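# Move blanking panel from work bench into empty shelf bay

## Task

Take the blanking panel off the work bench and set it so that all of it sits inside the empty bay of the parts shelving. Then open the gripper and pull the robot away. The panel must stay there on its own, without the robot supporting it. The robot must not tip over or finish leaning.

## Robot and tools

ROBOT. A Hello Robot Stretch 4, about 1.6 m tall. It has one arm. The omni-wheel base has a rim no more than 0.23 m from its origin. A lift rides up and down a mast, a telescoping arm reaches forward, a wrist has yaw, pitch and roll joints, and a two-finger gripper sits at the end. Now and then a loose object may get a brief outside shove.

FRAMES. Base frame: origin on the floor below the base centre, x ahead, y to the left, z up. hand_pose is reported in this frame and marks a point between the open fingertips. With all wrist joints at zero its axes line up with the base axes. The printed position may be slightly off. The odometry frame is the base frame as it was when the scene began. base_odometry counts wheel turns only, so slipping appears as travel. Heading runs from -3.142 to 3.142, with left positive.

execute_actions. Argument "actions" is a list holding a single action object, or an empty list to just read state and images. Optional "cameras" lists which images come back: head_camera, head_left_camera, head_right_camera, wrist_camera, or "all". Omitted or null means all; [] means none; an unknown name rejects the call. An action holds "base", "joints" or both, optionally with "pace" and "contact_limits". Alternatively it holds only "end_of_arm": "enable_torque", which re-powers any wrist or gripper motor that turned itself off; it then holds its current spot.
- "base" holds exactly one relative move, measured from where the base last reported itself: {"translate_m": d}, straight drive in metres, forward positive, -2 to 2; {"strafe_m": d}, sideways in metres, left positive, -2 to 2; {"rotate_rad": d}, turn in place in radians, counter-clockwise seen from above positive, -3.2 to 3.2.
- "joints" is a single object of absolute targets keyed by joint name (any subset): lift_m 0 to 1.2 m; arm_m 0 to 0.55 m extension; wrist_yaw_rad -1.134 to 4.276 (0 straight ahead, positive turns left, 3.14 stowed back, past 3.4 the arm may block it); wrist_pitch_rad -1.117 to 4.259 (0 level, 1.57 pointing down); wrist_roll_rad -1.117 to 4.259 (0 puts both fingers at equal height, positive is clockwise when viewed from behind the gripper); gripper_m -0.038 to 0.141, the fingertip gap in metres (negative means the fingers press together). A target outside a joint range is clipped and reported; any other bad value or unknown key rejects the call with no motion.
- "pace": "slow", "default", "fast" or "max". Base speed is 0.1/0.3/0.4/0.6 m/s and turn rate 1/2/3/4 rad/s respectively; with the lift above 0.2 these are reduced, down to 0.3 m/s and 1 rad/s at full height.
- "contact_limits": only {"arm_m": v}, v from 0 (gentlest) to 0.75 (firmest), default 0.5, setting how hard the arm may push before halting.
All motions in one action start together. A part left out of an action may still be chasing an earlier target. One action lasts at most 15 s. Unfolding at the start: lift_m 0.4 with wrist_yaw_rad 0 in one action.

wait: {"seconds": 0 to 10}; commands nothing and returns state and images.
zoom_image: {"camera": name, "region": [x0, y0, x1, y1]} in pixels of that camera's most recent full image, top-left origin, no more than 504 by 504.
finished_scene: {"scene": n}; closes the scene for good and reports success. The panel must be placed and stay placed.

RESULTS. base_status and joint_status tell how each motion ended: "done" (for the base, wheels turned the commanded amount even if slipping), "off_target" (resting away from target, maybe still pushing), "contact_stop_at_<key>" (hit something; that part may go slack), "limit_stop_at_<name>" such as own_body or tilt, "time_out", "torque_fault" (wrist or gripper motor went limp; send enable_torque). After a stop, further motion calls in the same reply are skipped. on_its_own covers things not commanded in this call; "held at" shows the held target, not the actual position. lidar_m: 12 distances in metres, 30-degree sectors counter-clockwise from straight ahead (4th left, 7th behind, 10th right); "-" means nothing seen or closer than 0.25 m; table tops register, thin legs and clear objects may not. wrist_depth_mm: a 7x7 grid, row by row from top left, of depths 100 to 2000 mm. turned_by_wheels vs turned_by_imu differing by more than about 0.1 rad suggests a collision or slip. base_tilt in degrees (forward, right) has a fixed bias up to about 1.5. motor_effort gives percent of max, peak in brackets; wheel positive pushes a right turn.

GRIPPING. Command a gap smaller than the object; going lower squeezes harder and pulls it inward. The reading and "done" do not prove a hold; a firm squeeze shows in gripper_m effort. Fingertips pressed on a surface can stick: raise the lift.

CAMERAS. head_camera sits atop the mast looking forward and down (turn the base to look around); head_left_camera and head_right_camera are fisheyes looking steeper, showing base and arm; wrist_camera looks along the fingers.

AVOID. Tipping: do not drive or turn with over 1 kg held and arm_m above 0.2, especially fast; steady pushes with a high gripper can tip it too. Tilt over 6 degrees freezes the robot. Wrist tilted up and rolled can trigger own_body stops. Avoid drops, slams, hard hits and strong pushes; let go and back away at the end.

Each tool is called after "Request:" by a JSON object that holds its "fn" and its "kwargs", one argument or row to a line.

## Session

Request:
{"fn": "execute_actions", "kwargs": {
  "actions": []
}}

Scene clock: 0.00 s.
base_odometry: x=+0.000 y=+0.000 heading=+0.000 (m, m, rad; odometry frame)
turned_by_wheels: +0.000 (rad since the last result)
turned_by_imu: +0.000 (rad since the last result)
base_tilt: forward=+0.0 right=+0.0 (deg)
lidar_m: 1.02 1.02 1.73 1.54 2.33 1.73 1.50 1.51 1.34 2.43 2.07 1.17
base_status: not commanded
joint_positions: lift_m=+0.148 arm_m=+0.001 wrist_yaw_rad=+3.225 wrist_pitch_rad=-0.008 wrist_roll_rad=+0.003 gripper_m=+0.057
joint_status: not commanded
motor_effort: lift_m=+21 arm_m=-1 wrist_yaw_rad=+1 wrist_pitch_rad=-6 wrist_roll_rad=+1 gripper_m=-3 wheel_0=+0 wheel_1=-1 wheel_2=+0 (%)
hand_pose: x=-0.1233 y=+0.0631 z=+0.3287 quat_wxyz=(-0.042, +0.004, +0.001, +0.999) (m; base frame)
wrist_depth_mm: - - 136 1708 1756 1808 1921 / - - 135 1708 1808 1808 1863 / - - 134 1708 1756 1863 1921 / - 118 135 1708 1708 1808 1863 / 192 1537 1618 1661 1756 1808 1863 / 204 1255 198 1366 213 1430 1397 / 204 798 854 148 854 878 946
pictures: head_camera, head_left_camera, head_right_camera, wrist_camera
Images, in order (width x height): head_camera 420x560, head_left_camera 420x672, head_right_camera 420x672, wrist_camera 616x392.

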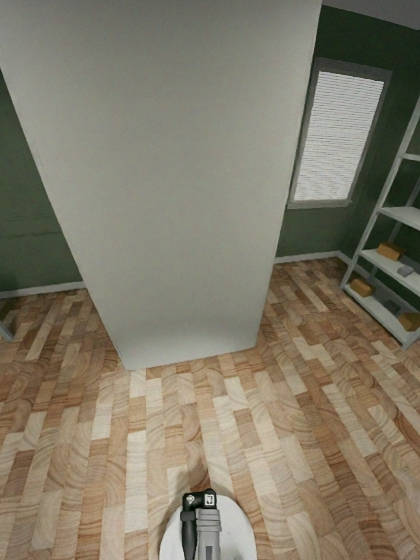

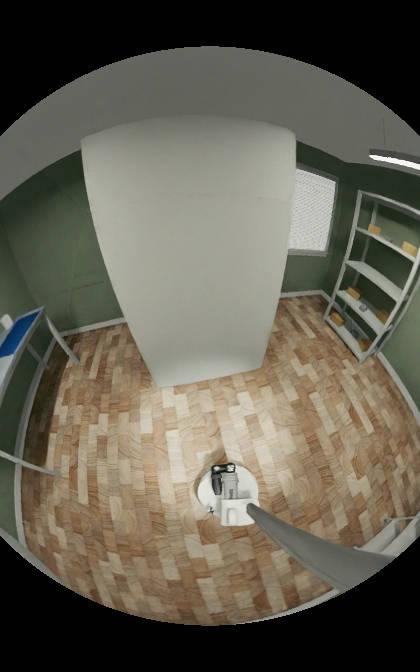

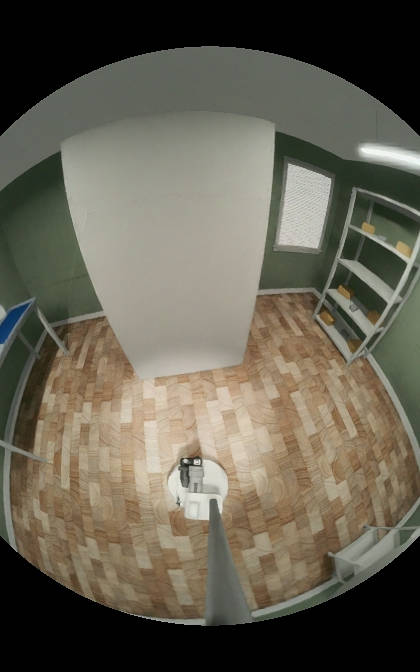

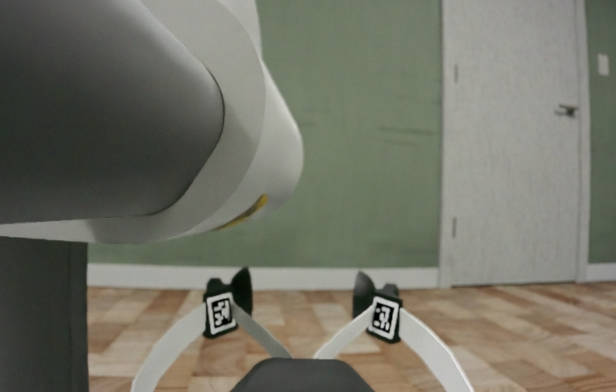

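Request:
{"fn": "execute_actions", "kwargs": {
  "actions": [
    {"base":{"rotate_rad":1.3},"joints":{"lift_m":0.95,"wrist_yaw_rad":0,"gripper_m":0.1},"pace":"fast"}
  ],
  "cameras": ["head_camera"]
}}

Request:
{"fn": "execute_actions", "kwargs": {
  "actions": [
    {"base":{"translate_m":1.0},"joints":{"wrist_pitch_rad":0.7},"pace":"fast"}
  ],
  "cameras": ["head_camera","wrist_camera"]
}}

Scene clock: 6.37 s.
base_odometry: x=+0.000 y=+0.000 heading=+1.299 (m, m, rad; odometry frame)
turned_by_wheels: +1.299 (rad since the last result)
turned_by_imu: +1.320 (rad since the last result)
base_tilt: forward=-0.1 right=-0.1 (deg)
lidar_m: 1.58 1.53 2.08 1.57 1.50 1.36 1.62 2.43 2.06 1.06 1.02 1.09
base_status: done
joint_positions: lift_m=+0.950 arm_m=+0.001 wrist_yaw_rad=+0.000 wrist_pitch_rad=-0.008 wrist_roll_rad=+0.003 gripper_m=+0.100
joint_status: all done
motor_effort: lift_m=+23(27) arm_m=-1(1) wrist_yaw_rad=+0(7) wrist_pitch_rad=-7(7) wrist_roll_rad=+2(2) gripper_m=-2(4) wheel_0=-3(9) wheel_1=-4(10) wheel_2=-6(14) (%)
hand_pose: x=+0.4600 y=-0.0873 z=+1.1302 quat_wxyz=(+1.000, +0.001, -0.004, +0.000) (m; base frame)
wrist_depth_mm: 1808 1921 - - - - 1983 / 1808 1983 - - - - 1921 / 1756 1983 - - - - 1921 / 1756 1983 - - - - 1863 / 1808 1708 1863 1921 - - 1921 / 1808 1983 213 - 215 - 1921 / 1808 1921 - 148 - - 1921
pictures: head_camera
Images, in order (width x height): head_camera 420x560.

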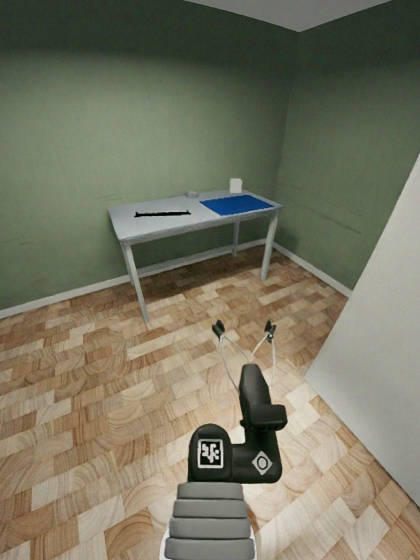

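Scene clock: 10.53 s.
base_odometry: x=+0.268 y=+0.963 heading=+1.299 (m, m, rad; odometry frame)
turned_by_wheels: +0.000 (rad since the last result)
turned_by_imu: -0.004 (rad since the last result)
base_tilt: forward=+0.0 right=+0.0 (deg)
lidar_m: 0.66 0.63 0.67 2.03 1.96 2.08 2.35 2.83 0.77 0.71 1.77 0.88
base_status: done
joint_positions: lift_m=+0.950 arm_m=+0.001 wrist_yaw_rad=+0.000 wrist_pitch_rad=+0.702 wrist_roll_rad=+0.003 gripper_m=+0.100
joint_status: all done
motor_effort: lift_m=+22(23) arm_m=-1(1) wrist_yaw_rad=+0(0) wrist_pitch_rad=-5(4) wrist_roll_rad=+2(2) gripper_m=-1(1) wheel_0=+3(5) wheel_1=+2(8) wheel_2=-4(16) (%)
hand_pose: x=+0.3918 y=-0.0874 z=+0.9418 quat_wxyz=(+0.939, +0.001, +0.344, +0.000) (m; base frame)
wrist_depth_mm: 683 715 707 715 750 798 1336 / 521 521 521 591 676 904 1430 / 439 504 1464 1708 - 1808 1537 / 1255 1430 1618 1708 1808 1808 1576 / 1366 1430 1499 1537 1537 1499 1537 / 1255 1281 213 1336 215 1336 1336 / 1138 1118 1160 148 1160 1160 1182
pictures: head_camera, wrist_camera
Images, in order (width x height): head_camera 420x560, wrist_camera 616x392.

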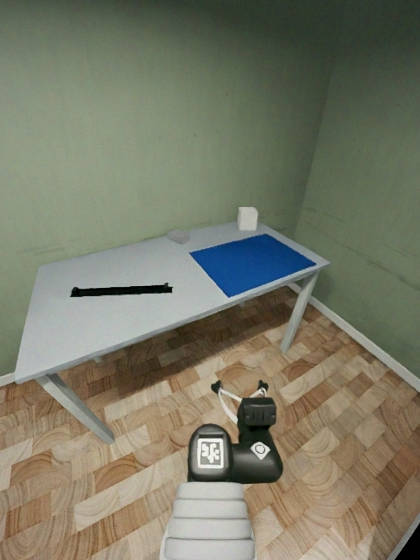

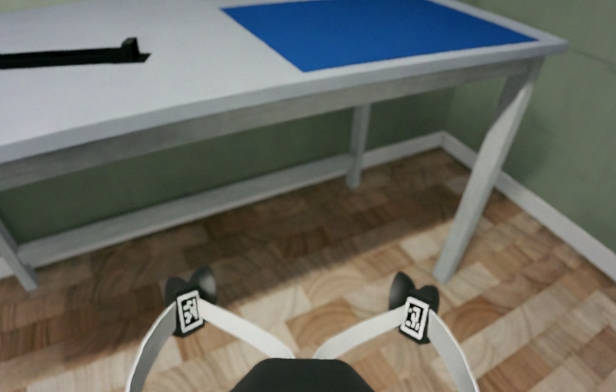

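Request:
{"fn": "execute_actions", "kwargs": {
  "actions": [
    {"base":{"rotate_rad":0.36},"joints":{"lift_m":1.08,"wrist_yaw_rad":1.3,"wrist_pitch_rad":1.2},"pace":"fast"}
  ],
  "cameras": []
}}

Request:
{"fn": "execute_actions", "kwargs": {
  "actions": [
    {"base":{"translate_m":0.28},"joints":{"arm_m":0.4},"pace":"fast"}
  ],
  "cameras": ["head_camera","wrist_camera"]
}}

Scene clock: 17.60 s.
base_odometry: x=+0.268 y=+0.963 heading=+1.658 (m, m, rad; odometry frame)
turned_by_wheels: +0.359 (rad since the last result)
turned_by_imu: +0.364 (rad since the last result)
base_tilt: forward=-0.1 right=+0.1 (deg)
lidar_m: 0.62 0.65 1.80 1.96 2.01 2.33 2.85 0.88 0.70 1.18 1.06 0.70
base_status: done
joint_positions: lift_m=+1.080 arm_m=+0.001 wrist_yaw_rad=+1.300 wrist_pitch_rad=+1.201 wrist_roll_rad=+0.003 gripper_m=+0.100
joint_status: all done
motor_effort: lift_m=+23(24) arm_m=-1(1) wrist_yaw_rad=+2(6) wrist_pitch_rad=-1(2) wrist_roll_rad=+2(3) gripper_m=-1(1) wheel_0=-2(7) wheel_1=-3(9) wheel_2=-6(12) (%)
hand_pose: x=+0.2837 y=+0.0771 z=+0.9891 quat_wxyz=(+0.657, -0.341, +0.450, +0.499) (m; base frame)
wrist_depth_mm: 1576 1618 1618 1661 1618 535 413 / 1499 1499 1499 1499 1537 1464 402 / 1397 1430 1430 1430 1397 1430 1229 / 1308 1336 1308 1336 1336 1366 1336 / 1255 1229 1281 1255 1255 1308 1281 / 1160 1160 214 1205 216 1205 1182 / 1138 1008 917 148 1138 1138 1160
pictures: none
No camera images: the call's "cameras" was empty. Leave "cameras" out to get every camera's image.

Scene clock: 19.90 s.
base_odometry: x=+0.244 y=+1.242 heading=+1.658 (m, m, rad; odometry frame)
turned_by_wheels: +0.000 (rad since the last result)
turned_by_imu: -0.002 (rad since the last result)
base_tilt: forward=-0.2 right=+0.0 (deg)
lidar_m: 0.35 0.36 0.45 2.00 2.06 2.56 3.27 0.89 0.95 1.73 0.61 0.39
base_status: done
joint_positions: lift_m=+1.080 arm_m=+0.399 wrist_yaw_rad=+1.300 wrist_pitch_rad=+1.201 wrist_roll_rad=+0.003 gripper_m=+0.100
joint_status: all done
motor_effort: lift_m=+23(23) arm_m=+5(5) wrist_yaw_rad=+1(2) wrist_pitch_rad=-2(2) wrist_roll_rad=+2(2) gripper_m=-1(2) wheel_0=+2(9) wheel_1=+3(11) wheel_2=-5(15) (%)
hand_pose: x=+0.6822 y=+0.0771 z=+0.9891 quat_wxyz=(+0.657, -0.341, +0.450, +0.499) (m; base frame)
wrist_depth_mm: 392 397 397 399 404 404 407 / 370 370 370 368 375 379 384 / 345 345 345 349 349 355 357 / 324 325 327 329 330 332 332 / 303 307 307 310 312 312 314 / 287 289 213 290 215 296 297 / 274 273 276 148 279 279 282
pictures: head_camera, wrist_camera
Images, in order (width x height): head_camera 420x560, wrist_camera 616x392.

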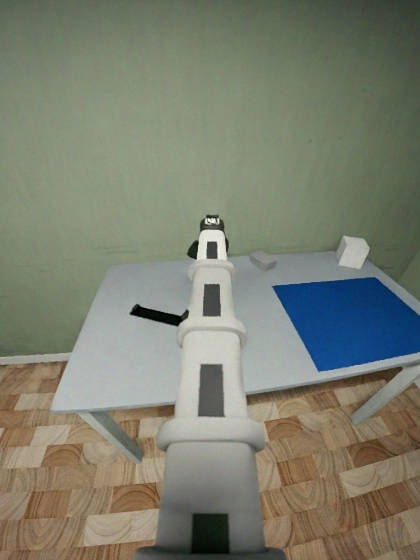

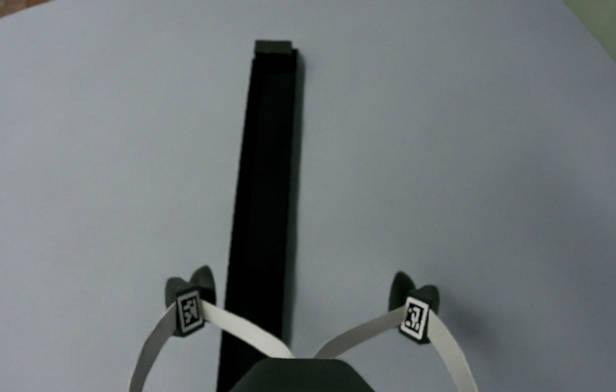

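Request:
{"fn": "execute_actions", "kwargs": {
  "actions": [
    {"joints":{"arm_m":0.362,"lift_m":1.055,"gripper_m":0.08,"wrist_yaw_rad":1.26}}
  ],
  "cameras": []
}}

Request:
{"fn": "execute_actions", "kwargs": {
  "actions": [
    {"joints":{"lift_m":1.024},"pace":"slow"}
  ],
  "cameras": ["wrist_camera"]
}}

Scene clock: 23.67 s.
base_odometry: x=+0.244 y=+1.242 heading=+1.658 (m, m, rad; odometry frame)
turned_by_wheels: +0.000 (rad since the last result)
turned_by_imu: -0.001 (rad since the last result)
base_tilt: forward=-0.1 right=+0.0 (deg)
lidar_m: 0.36 0.35 0.47 2.01 2.03 2.54 3.27 0.88 0.91 1.73 0.61 0.39
base_status: not commanded
joint_positions: lift_m=+1.055 arm_m=+0.363 wrist_yaw_rad=+1.260 wrist_pitch_rad=+1.201 wrist_roll_rad=+0.003 gripper_m=+0.080
joint_status: all done
motor_effort: lift_m=+18(22) arm_m=-5(4) wrist_yaw_rad=-1(2) wrist_pitch_rad=-2(2) wrist_roll_rad=+1(3) gripper_m=-2(3) wheel_0=+2(2) wheel_1=+3(3) wheel_2=-5(5) (%)
hand_pose: x=+0.6489 y=+0.0726 z=+0.9645 quat_wxyz=(+0.667, -0.332, +0.457, +0.486) (m; base frame)
wrist_depth_mm: 362 364 364 359 368 375 375 / 340 340 342 340 345 347 353 / 319 319 319 312 322 327 327 / 298 298 300 300 303 306 307 / 279 283 285 282 286 289 289 / 265 267 201 267 216 271 271 / 252 250 255 147 256 256 259
pictures: none
No camera images: the call's "cameras" was empty. Leave "cameras" out to get every camera's image.

Scene clock: 24.73 s.
base_odometry: x=+0.244 y=+1.242 heading=+1.658 (m, m, rad; odometry frame)
turned_by_wheels: +0.000 (rad since the last result)
turned_by_imu: +0.000 (rad since the last result)
base_tilt: forward=+0.0 right=-0.2 (deg)
lidar_m: 0.35 0.37 0.47 1.99 2.05 2.55 3.28 0.88 0.93 1.71 0.61 0.40
base_status: not commanded
joint_positions: lift_m=+1.025 arm_m=+0.363 wrist_yaw_rad=+1.260 wrist_pitch_rad=+1.200 wrist_roll_rad=+0.003 gripper_m=+0.080
joint_status: all done
motor_effort: lift_m=+14(17) arm_m=-5(5) wrist_yaw_rad=+0(1) wrist_pitch_rad=+2(2) wrist_roll_rad=+2(2) gripper_m=-2(2) wheel_0=+2(2) wheel_1=+3(3) wheel_2=-5(5) (%)
hand_pose: x=+0.6490 y=+0.0729 z=+0.9340 quat_wxyz=(+0.667, -0.332, +0.457, +0.486) (m; base frame)
wrist_depth_mm: 324 329 329 324 332 340 340 / 306 307 307 306 310 315 319 / 286 286 287 286 293 294 296 / 266 270 271 270 274 276 276 / 252 253 253 255 258 259 259 / 237 239 200 241 219 245 246 / 227 225 229 146 231 232 235
pictures: wrist_camera
Images, in order (width x height): wrist_camera 616x392.

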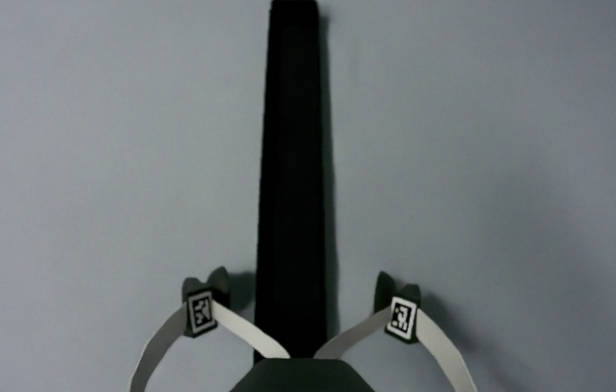

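Request:
{"fn": "execute_actions", "kwargs": {
  "actions": [
    {"joints":{"lift_m":1.028,"gripper_m":0},"pace":"slow"}
  ],
  "cameras": []
}}

Request:
{"fn": "execute_actions", "kwargs": {
  "actions": [
    {"joints":{"lift_m":1.08}}
  ],
  "cameras": ["wrist_camera"]
}}

Scene clock: 30.23 s.
base_odometry: x=+0.244 y=+1.242 heading=+1.658 (m, m, rad; odometry frame)
turned_by_wheels: +0.000 (rad since the last result)
turned_by_imu: -0.002 (rad since the last result)
base_tilt: forward=+0.0 right=-0.1 (deg)
lidar_m: 0.35 0.36 0.47 1.98 2.02 2.55 3.27 0.90 0.92 1.71 0.60 0.40
base_status: not commanded
joint_positions: lift_m=+1.028 arm_m=+0.363 wrist_yaw_rad=+1.260 wrist_pitch_rad=+1.201 wrist_roll_rad=+0.003 gripper_m=+0.001
joint_status: all done
motor_effort: lift_m=+23(21) arm_m=-5(5) wrist_yaw_rad=+1(1) wrist_pitch_rad=-3(3) wrist_roll_rad=+3(2) gripper_m=-23(24) wheel_0=+2(2) wheel_1=+3(3) wheel_2=-5(5) (%)
hand_pose: x=+0.6488 y=+0.0725 z=+0.9370 quat_wxyz=(+0.667, -0.332, +0.457, +0.485) (m; base frame)
wrist_depth_mm: 325 329 329 320 334 338 338 / 306 307 309 300 312 314 317 / 286 286 289 282 291 294 296 / 267 268 271 262 273 274 276 / 252 255 256 246 258 259 260 / 237 241 189 230 212 245 244 / 229 224 229 223 229 229 233
pictures: none
No camera images: the call's "cameras" was empty. Leave "cameras" out to get every camera's image.

Scene clock: 31.37 s.
base_odometry: x=+0.244 y=+1.242 heading=+1.658 (m, m, rad; odometry frame)
turned_by_wheels: +0.000 (rad since the last result)
turned_by_imu: +0.000 (rad since the last result)
base_tilt: forward=-0.1 right=+0.0 (deg)
lidar_m: 0.35 0.36 0.47 2.00 2.05 2.57 3.30 0.90 0.92 1.72 0.61 0.40
base_status: not commanded
joint_positions: lift_m=+1.080 arm_m=+0.363 wrist_yaw_rad=+1.260 wrist_pitch_rad=+1.201 wrist_roll_rad=+0.003 gripper_m=+0.001
joint_status: all done
motor_effort: lift_m=+24(23) arm_m=-5(4) wrist_yaw_rad=+0(0) wrist_pitch_rad=-3(3) wrist_roll_rad=+1(2) gripper_m=-25(25) wheel_0=+2(2) wheel_1=+3(3) wheel_2=-5(5) (%)
hand_pose: x=+0.6488 y=+0.0725 z=+0.9890 quat_wxyz=(+0.667, -0.332, +0.457, +0.485) (m; base frame)
wrist_depth_mm: 392 397 397 320 404 407 407 / 370 370 373 303 375 377 384 / 343 345 347 282 351 355 357 / 324 324 327 260 332 330 334 / 304 307 309 247 312 314 314 / 287 290 190 231 212 297 294 / 276 271 276 222 276 277 283
pictures: wrist_camera
Images, in order (width x height): wrist_camera 616x392.

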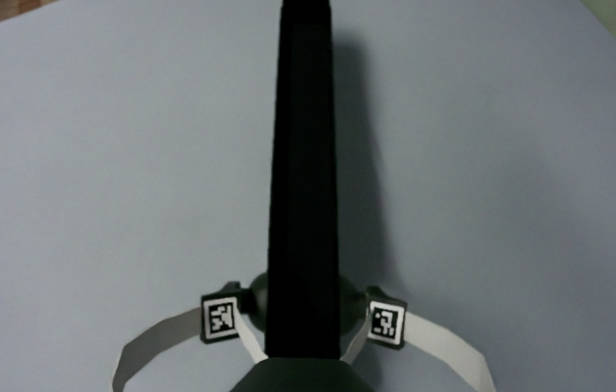

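Request:
{"fn": "execute_actions", "kwargs": {
  "actions": [
    {"base":{"rotate_rad":3.15},"joints":{"arm_m":0.05,"wrist_yaw_rad":1.57},"pace":"slow"}
  ],
  "cameras": ["head_camera"]
}}

Scene clock: 38.63 s.
base_odometry: x=+0.244 y=+1.242 heading=-1.476 (m, m, rad; odometry frame)
turned_by_wheels: +3.149 (rad since the last result)
turned_by_imu: +3.202 (rad since the last result)
base_tilt: forward=+0.0 right=-0.1 (deg)
lidar_m: 0.28 0.34 0.40 1.72 0.62 0.39 0.36 0.37 0.47 1.99 2.06 0.30
base_status: done
joint_positions: lift_m=+1.080 arm_m=+0.051 wrist_yaw_rad=+1.570 wrist_pitch_rad=+1.201 wrist_roll_rad=+0.003 gripper_m=+0.001
joint_status: all done
motor_effort: lift_m=+23(24) arm_m=-5(6) wrist_yaw_rad=+1(6) wrist_pitch_rad=-3(5) wrist_roll_rad=+1(2) gripper_m=-25(24) wheel_0=-5(6) wheel_1=-4(6) wheel_2=-8(12) (%)
hand_pose: x=+0.3093 y=+0.1041 z=+0.9890 quat_wxyz=(+0.584, -0.399, +0.401, +0.583) (m; base frame)
wrist_depth_mm: 1537 1618 1661 320 1255 723 661 / 1464 1499 1537 301 1366 842 809 / 1397 1430 1397 281 1366 1042 1098 / 1308 1308 1336 262 1336 1308 1336 / 1229 1255 1255 246 1255 1281 1281 / 1160 1160 189 230 212 1182 1205 / 1138 917 917 223 1138 1098 1138
pictures: head_camera
Images, in order (width x height): head_camera 420x560.

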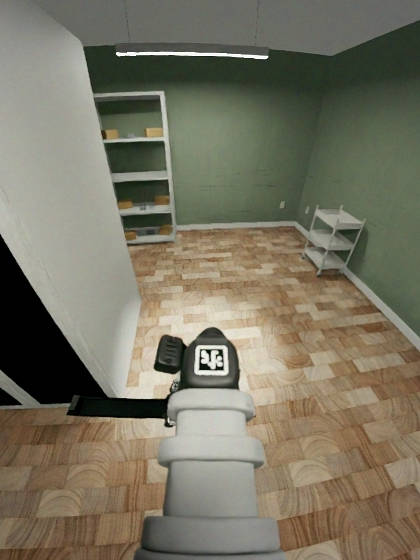

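Request:
{"fn": "execute_actions", "kwargs": {
  "actions": [
    {"base":{"translate_m":2},"joints":{"wrist_yaw_rad":1.0},"pace":"fast"}
  ],
  "cameras": ["head_camera","head_left_camera"]
}}

Scene clock: 47.87 s.
base_odometry: x=+0.433 y=-0.749 heading=-1.476 (m, m, rad; odometry frame)
turned_by_wheels: +0.000 (rad since the last result)
turned_by_imu: -0.009 (rad since the last result)
base_tilt: forward=-0.1 right=+0.1 (deg)
lidar_m: 0.25 0.40 1.41 1.65 0.79 0.96 2.37 2.89 1.95 1.33 1.36 0.25
base_status: done
joint_positions: lift_m=+1.080 arm_m=+0.051 wrist_yaw_rad=+1.000 wrist_pitch_rad=+1.201 wrist_roll_rad=+0.003 gripper_m=+0.001
joint_status: all done
motor_effort: lift_m=+23(23) arm_m=-5(5) wrist_yaw_rad=+0(5) wrist_pitch_rad=-4(4) wrist_roll_rad=+2(1) gripper_m=-23(23) wheel_0=+2(5) wheel_1=+2(8) wheel_2=-4(15) (%)
hand_pose: x=+0.3516 y=+0.0404 z=+0.9890 quat_wxyz=(+0.724, -0.270, +0.497, +0.395) (m; base frame)
wrist_depth_mm: 1576 1576 1618 320 1464 1464 1255 / 1464 1499 1499 301 1464 1499 1366 / 1397 1397 1397 282 1430 1464 1397 / 1308 1336 1336 262 1336 1336 1366 / 1255 1255 1255 246 1255 1281 1281 / 1160 1182 189 230 213 1205 1182 / 1098 904 917 223 1118 1118 1160
pictures: head_camera, head_left_camera
Images, in order (width x height): head_camera 420x560, head_left_camera 420x672.

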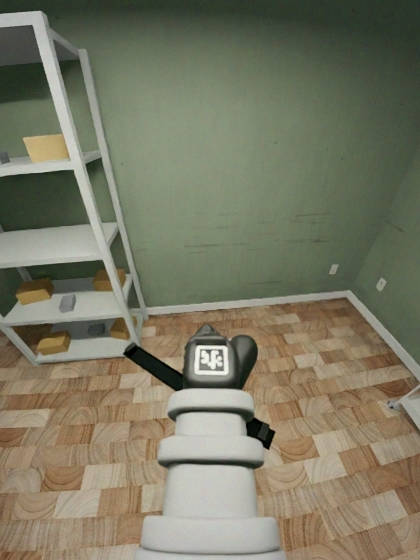

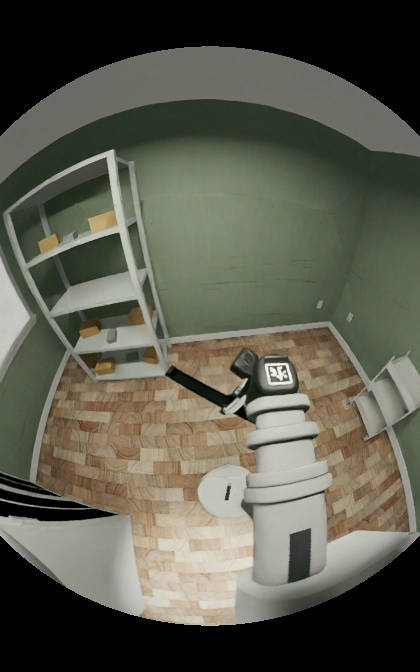

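Request:
{"fn": "execute_actions", "kwargs": {
  "actions": [
    {"base":{"rotate_rad":0.11},"joints":{"wrist_yaw_rad":1.57,"lift_m":1.1}}
  ],
  "cameras": []
}}

Request:
{"fn": "execute_actions", "kwargs": {
  "actions": [
    {"base":{"translate_m":0.45},"pace":"fast"}
  ],
  "cameras": []
}}

Request:
{"fn": "execute_actions", "kwargs": {
  "actions": [
    {"base":{"strafe_m":0.62},"joints":{"arm_m":0.2},"pace":"fast"}
  ],
  "cameras": ["head_camera","head_left_camera","wrist_camera"]
}}

Scene clock: 52.73 s.
base_odometry: x=+0.433 y=-0.749 heading=-1.367 (m, m, rad; odometry frame)
turned_by_wheels: +0.109 (rad since the last result)
turned_by_imu: +0.110 (rad since the last result)
base_tilt: forward=+0.0 right=-0.1 (deg)
lidar_m: 0.27 0.33 0.39 0.86 0.79 1.06 3.07 2.56 1.86 1.33 1.38 0.29
base_status: done
joint_positions: lift_m=+1.100 arm_m=+0.051 wrist_yaw_rad=+1.570 wrist_pitch_rad=+1.201 wrist_roll_rad=+0.003 gripper_m=+0.001
joint_status: all done
motor_effort: lift_m=+24(27) arm_m=-4(5) wrist_yaw_rad=+2(7) wrist_pitch_rad=-3(5) wrist_roll_rad=+2(2) gripper_m=-24(24) wheel_0=-2(7) wheel_1=-3(9) wheel_2=-7(11) (%)
hand_pose: x=+0.3093 y=+0.1041 z=+1.0089 quat_wxyz=(+0.584, -0.399, +0.401, +0.582) (m; base frame)
wrist_depth_mm: 904 1078 1618 320 1618 1661 1576 / 1078 1182 1576 300 1537 1499 1464 / 1397 1397 1430 282 1464 1430 1366 / 1336 1336 1336 260 1397 1397 1229 / 1255 1255 1281 246 1308 1308 1308 / 1182 1205 189 230 213 1229 1229 / 1138 931 946 223 1160 1138 1160
pictures: none
No camera images: the call's "cameras" was empty. Leave "cameras" out to get every camera's image.

Scene clock: 55.57 s.
base_odometry: x=+0.523 y=-1.190 heading=-1.367 (m, m, rad; odometry frame)
turned_by_wheels: +0.000 (rad since the last result)
turned_by_imu: -0.002 (rad since the last result)
base_tilt: forward=+0.0 right=+0.0 (deg)
lidar_m: 0.28 0.32 0.38 1.97 1.03 1.07 3.58 2.57 1.39 1.33 1.69 0.30
base_status: done
joint_positions: lift_m=+1.100 arm_m=+0.051 wrist_yaw_rad=+1.570 wrist_pitch_rad=+1.201 wrist_roll_rad=+0.003 gripper_m=+0.001
joint_status: not commanded
motor_effort: lift_m=+23(24) arm_m=-4(5) wrist_yaw_rad=+1(2) wrist_pitch_rad=-4(4) wrist_roll_rad=+2(3) gripper_m=-24(24) wheel_0=+3(10) wheel_1=+3(8) wheel_2=-3(14) (%)
hand_pose: x=+0.3092 y=+0.1041 z=+1.0090 quat_wxyz=(+0.584, -0.399, +0.401, +0.583) (m; base frame)
wrist_depth_mm: 1366 1618 1661 320 1661 931 946 / 1366 1537 1499 300 1464 891 554 / 1430 1430 1464 282 1397 831 842 / 1366 1336 1366 262 1308 1281 1160 / 1281 1255 1255 246 1308 1308 1182 / 1182 1182 189 229 213 1205 1182 / 1138 917 946 221 1138 1138 1160
pictures: none
No camera images: the call's "cameras" was empty. Leave "cameras" out to get every camera's image.

Scene clock: 58.77 s.
base_odometry: x=+1.131 y=-1.064 heading=-1.367 (m, m, rad; odometry frame)
turned_by_wheels: +0.000 (rad since the last result)
turned_by_imu: -0.003 (rad since the last result)
base_tilt: forward=-0.1 right=+0.0 (deg)
lidar_m: 0.43 0.46 0.88 1.33 0.99 0.69 0.69 3.44 2.51 1.95 1.67 0.69
base_status: done
joint_positions: lift_m=+1.100 arm_m=+0.199 wrist_yaw_rad=+1.570 wrist_pitch_rad=+1.201 wrist_roll_rad=+0.003 gripper_m=+0.001
joint_status: all done
motor_effort: lift_m=+23(23) arm_m=+5(6) wrist_yaw_rad=+1(1) wrist_pitch_rad=-4(5) wrist_roll_rad=+2(2) gripper_m=-24(23) wheel_0=+1(14) wheel_1=+0(12) wheel_2=+0(2) (%)
hand_pose: x=+0.4576 y=+0.1041 z=+1.0090 quat_wxyz=(+0.584, -0.399, +0.401, +0.583) (m; base frame)
wrist_depth_mm: 1618 1661 1618 319 1618 891 332 / 1499 1537 1537 301 891 759 312 / 1430 1464 1430 282 842 798 294 / 1336 1366 1336 262 778 778 277 / 1255 1281 1308 247 750 707 278 / 1182 991 189 230 212 691 676 / 1118 917 991 223 647 647 634
pictures: head_camera, head_left_camera, wrist_camera
Images, in order (width x height): head_camera 420x560, head_left_camera 420x672, wrist_camera 616x392.

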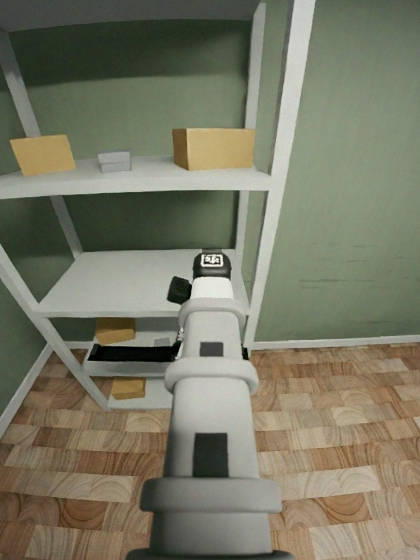

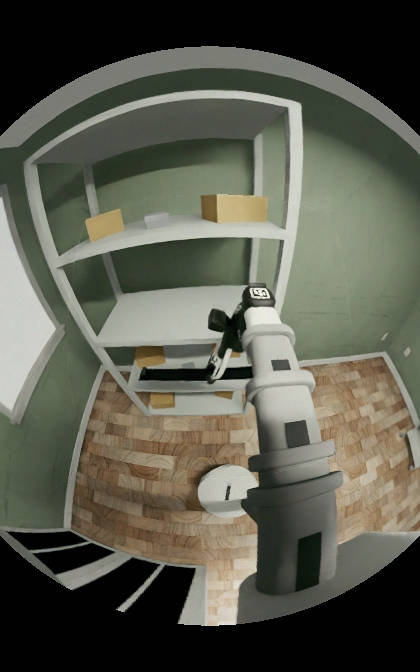

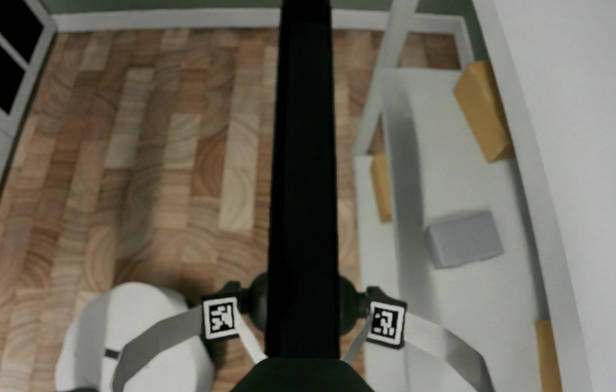

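Level with the shelf; raise 2 cm.

Request:
{"fn": "execute_actions", "kwargs": {
  "actions": [
    {"base":{"strafe_m":0.08},"joints":{"arm_m":0.545,"lift_m":1.122},"pace":"slow","contact_limits":{"arm_m":0.15}}
  ],
  "cameras": ["head_camera","wrist_camera"]
}}

Scene clock: 65.67 s.
base_odometry: x=+1.209 y=-1.048 heading=-1.367 (m, m, rad; odometry frame)
turned_by_wheels: +0.000 (rad since the last result)
turned_by_imu: +0.002 (rad since the last result)
base_tilt: forward=-0.1 right=-0.1 (deg)
lidar_m: 0.62 0.67 0.88 1.26 0.98 0.71 0.67 3.55 2.58 2.04 1.66 0.67
base_status: done
joint_positions: lift_m=+1.122 arm_m=+0.463 wrist_yaw_rad=+1.570 wrist_pitch_rad=+1.201 wrist_roll_rad=+0.003 gripper_m=+0.001
joint_status: arm_m contact_stop (moved +0.264 of +0.346); the others done
on_its_own: arm_m is slack since a contact_stop (your +0.545 is given up)
motor_effort: lift_m=+21(24) arm_m=+0(14) wrist_yaw_rad=+0(2) wrist_pitch_rad=-4(5) wrist_roll_rad=+2(2) gripper_m=-23(24) wheel_0=+0(7) wheel_1=+0(6) wheel_2=-4(6) (%)
contact_limits: arm_m 0.15
hand_pose: x=+0.7214 y=+0.1041 z=+1.0309 quat_wxyz=(+0.584, -0.399, +0.401, +0.583) (m; base frame)
wrist_depth_mm: 1576 1576 1537 319 355 359 362 / 1537 1537 338 300 332 336 338 / 1430 1464 317 281 312 315 314 / 1366 1366 293 263 293 294 294 / 1308 1281 277 246 276 276 277 / 1008 1205 189 230 211 262 262 / 946 946 244 222 245 244 250
pictures: head_camera, wrist_camera
Images, in order (width x height): head_camera 420x560, wrist_camera 616x392.

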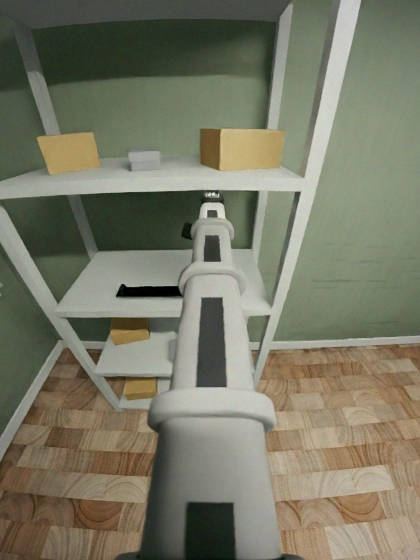

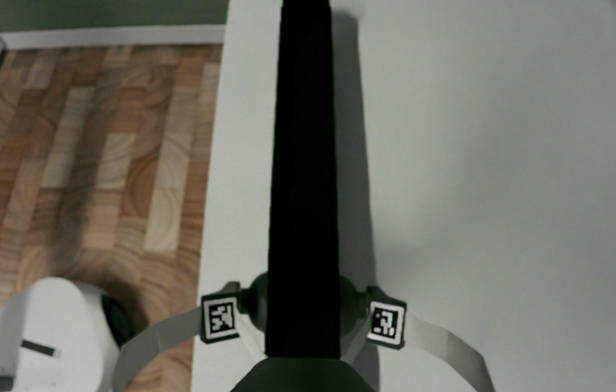

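Request:
{"fn": "execute_actions", "kwargs": {
  "actions": [
    {"joints":{"lift_m":1.108},"pace":"slow"}
  ],
  "cameras": []
}}

Request:
{"fn": "execute_actions", "kwargs": {
  "actions": [
    {"joints":{"arm_m":0.52},"pace":"slow","contact_limits":{"arm_m":0.15}}
  ],
  "cameras": []
}}

Request:
{"fn": "execute_actions", "kwargs": {
  "actions": [
    {"joints":{"gripper_m":0.09}}
  ],
  "cameras": []
}}

Request:
{"fn": "execute_actions", "kwargs": {
  "actions": [
    {"joints":{"wrist_pitch_rad":0.8}}
  ],
  "cameras": ["wrist_camera"]
}}

Request:
{"fn": "execute_actions", "kwargs": {
  "actions": [
    {"joints":{"arm_m":0},"pace":"fast"}
  ],
  "cameras": ["head_camera"]
}}

Scene clock: 72.33 s.
base_odometry: x=+1.209 y=-1.048 heading=-1.367 (m, m, rad; odometry frame)
turned_by_wheels: +0.000 (rad since the last result)
turned_by_imu: -0.001 (rad since the last result)
base_tilt: forward=-0.1 right=+0.1 (deg)
lidar_m: 0.64 0.66 0.89 1.25 0.96 0.72 0.67 3.54 2.59 2.04 1.67 0.67
base_status: not commanded
joint_positions: lift_m=+1.108 arm_m=+0.463 wrist_yaw_rad=+1.570 wrist_pitch_rad=+1.201 wrist_roll_rad=+0.003 gripper_m=+0.001
joint_status: all done
on_its_own: arm_m is held at +0.463, not at your +0.545, since a contact_stop
motor_effort: lift_m=+18(18) arm_m=+0(0) wrist_yaw_rad=+0(0) wrist_pitch_rad=-4(4) wrist_roll_rad=+1(3) gripper_m=-24(24) wheel_0=+0(0) wheel_1=+0(0) wheel_2=-3(4) (%)
hand_pose: x=+0.7214 y=+0.1041 z=+1.0174 quat_wxyz=(+0.584, -0.399, +0.401, +0.583) (m; base frame)
wrist_depth_mm: 1618 1576 1499 322 338 343 343 / 1537 1537 322 301 317 320 320 / 1430 1430 296 281 294 297 298 / 1308 1366 278 260 278 281 279 / 1255 1281 262 246 262 263 264 / 991 1182 190 230 213 248 248 / 931 960 232 223 232 232 236
pictures: none
No camera images: the call's "cameras" was empty. Leave "cameras" out to get every camera's image.

Scene clock: 74.13 s.
base_odometry: x=+1.209 y=-1.048 heading=-1.367 (m, m, rad; odometry frame)
turned_by_wheels: +0.000 (rad since the last result)
turned_by_imu: -0.001 (rad since the last result)
base_tilt: forward=-0.2 right=-0.1 (deg)
lidar_m: 0.63 0.66 0.89 1.26 0.98 0.70 0.67 3.54 2.57 2.02 1.68 0.68
base_status: not commanded
joint_positions: lift_m=+1.108 arm_m=+0.519 wrist_yaw_rad=+1.570 wrist_pitch_rad=+1.201 wrist_roll_rad=+0.003 gripper_m=+0.001
joint_status: all done
motor_effort: lift_m=+18(18) arm_m=+5(6) wrist_yaw_rad=+1(0) wrist_pitch_rad=-4(4) wrist_roll_rad=+1(1) gripper_m=-23(24) wheel_0=+0(0) wheel_1=+0(0) wheel_2=-4(3) (%)
contact_limits: arm_m 0.15
hand_pose: x=+0.7775 y=+0.1041 z=+1.0174 quat_wxyz=(+0.584, -0.399, +0.401, +0.583) (m; base frame)
wrist_depth_mm: 1576 1537 332 320 336 342 343 / 1537 1537 310 303 315 319 320 / 1430 1397 291 282 296 296 298 / 1366 279 274 260 277 279 278 / 1229 262 259 247 263 263 263 / 991 246 189 230 211 248 248 / 931 228 231 223 232 231 236
pictures: none
No camera images: the call's "cameras" was empty. Leave "cameras" out to get every camera's image.

Scene clock: 75.83 s.
base_odometry: x=+1.209 y=-1.048 heading=-1.367 (m, m, rad; odometry frame)
turned_by_wheels: +0.000 (rad since the last result)
turned_by_imu: -0.001 (rad since the last result)
base_tilt: forward=-0.1 right=-0.1 (deg)
lidar_m: 0.62 0.66 0.89 1.25 0.97 0.70 0.67 3.54 2.59 2.03 1.66 0.67
base_status: not commanded
joint_positions: lift_m=+1.108 arm_m=+0.519 wrist_yaw_rad=+1.570 wrist_pitch_rad=+1.201 wrist_roll_rad=+0.003 gripper_m=+0.090
joint_status: all done
motor_effort: lift_m=+18(18) arm_m=+5(5) wrist_yaw_rad=+1(1) wrist_pitch_rad=-3(5) wrist_roll_rad=+3(2) gripper_m=-2(25) wheel_0=+0(0) wheel_1=+0(0) wheel_2=-4(4) (%)
hand_pose: x=+0.7775 y=+0.1041 z=+1.0174 quat_wxyz=(+0.584, -0.399, +0.401, +0.583) (m; base frame)
wrist_depth_mm: 1618 1576 334 329 340 342 343 / 1537 1499 314 312 317 319 322 / 1430 1430 293 291 296 297 298 / 1336 281 274 271 278 279 281 / 1281 262 259 255 263 264 263 / 991 247 202 242 215 248 248 / 931 230 233 148 235 235 237
pictures: none
No camera images: the call's "cameras" was empty. Leave "cameras" out to get every camera's image.

Scene clock: 76.63 s.
base_odometry: x=+1.209 y=-1.048 heading=-1.367 (m, m, rad; odometry frame)
turned_by_wheels: +0.000 (rad since the last result)
turned_by_imu: +0.000 (rad since the last result)
base_tilt: forward=-0.1 right=+0.0 (deg)
lidar_m: 0.64 0.66 0.89 1.27 0.98 0.70 0.69 3.53 2.59 2.04 1.67 0.68
base_status: not commanded
joint_positions: lift_m=+1.108 arm_m=+0.519 wrist_yaw_rad=+1.570 wrist_pitch_rad=+0.802 wrist_roll_rad=+0.003 gripper_m=+0.090
joint_status: all done
motor_effort: lift_m=+19(18) arm_m=+5(5) wrist_yaw_rad=+1(0) wrist_pitch_rad=-5(8) wrist_roll_rad=+2(1) gripper_m=-2(2) wheel_0=+0(0) wheel_1=+0(0) wheel_2=-3(3) (%)
hand_pose: x=+0.7776 y=+0.2005 z=+1.0791 quat_wxyz=(+0.652, -0.275, +0.277, +0.650) (m; base frame)
wrist_depth_mm: 1229 1205 1160 1205 1182 615 535 / 1336 1336 1336 580 1182 609 525 / 1537 1576 473 473 484 492 521 / 1756 1756 404 394 410 415 418 / 1576 1576 351 349 355 359 359 / 1366 1336 202 306 215 315 315 / 1229 283 277 147 281 279 286
pictures: wrist_camera
Images, in order (width x height): wrist_camera 616x392.

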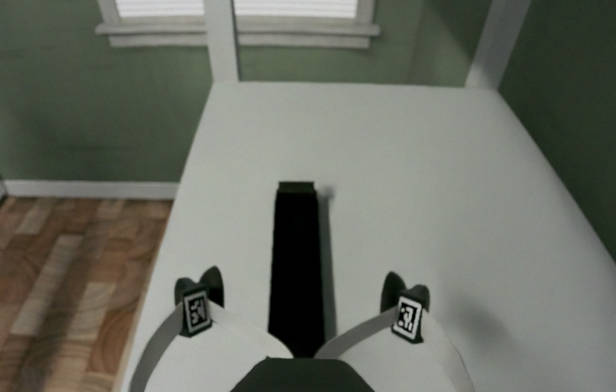

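Scene clock: 78.77 s.
base_odometry: x=+1.209 y=-1.048 heading=-1.367 (m, m, rad; odometry frame)
turned_by_wheels: +0.000 (rad since the last result)
turned_by_imu: -0.001 (rad since the last result)
base_tilt: forward=+0.0 right=-0.2 (deg)
lidar_m: 0.63 0.66 0.89 1.26 0.97 0.71 0.68 3.55 2.58 2.04 1.66 0.67
base_status: not commanded
joint_positions: lift_m=+1.108 arm_m=+0.001 wrist_yaw_rad=+1.570 wrist_pitch_rad=+0.802 wrist_roll_rad=+0.003 gripper_m=+0.090
joint_status: all done
motor_effort: lift_m=+18(18) arm_m=-5(5) wrist_yaw_rad=+1(0) wrist_pitch_rad=-5(5) wrist_roll_rad=+1(2) gripper_m=-1(2) wheel_0=+0(0) wheel_1=+0(0) wheel_2=-4(3) (%)
hand_pose: x=+0.2597 y=+0.2005 z=+1.0791 quat_wxyz=(+0.652, -0.275, +0.277, +0.650) (m; base frame)
wrist_depth_mm: 1205 1205 1205 1205 1182 1205 539 / 1281 1336 1366 1336 1366 1336 574 / 1336 1537 1576 1537 1537 1537 549 / 1397 1708 1708 1756 1756 1576 1229 / 1397 1576 1576 1618 1661 917 1138 / 1336 1430 202 1397 216 854 788 / 1229 1205 1281 147 1229 741 750
pictures: head_camera
Images, in order (width x height): head_camera 420x560.

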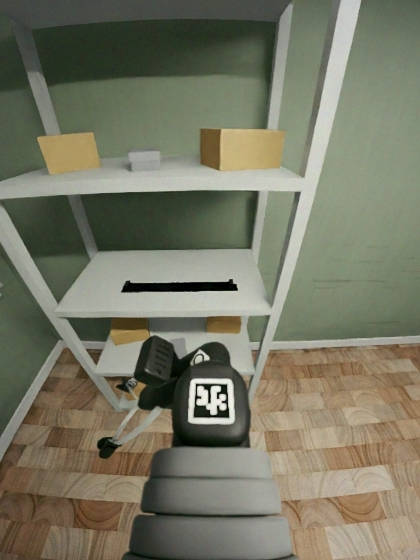

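Request:
{"fn": "finished_scene", "kwargs": {
  "scene": 2
}}

The scene is finished: the task was done.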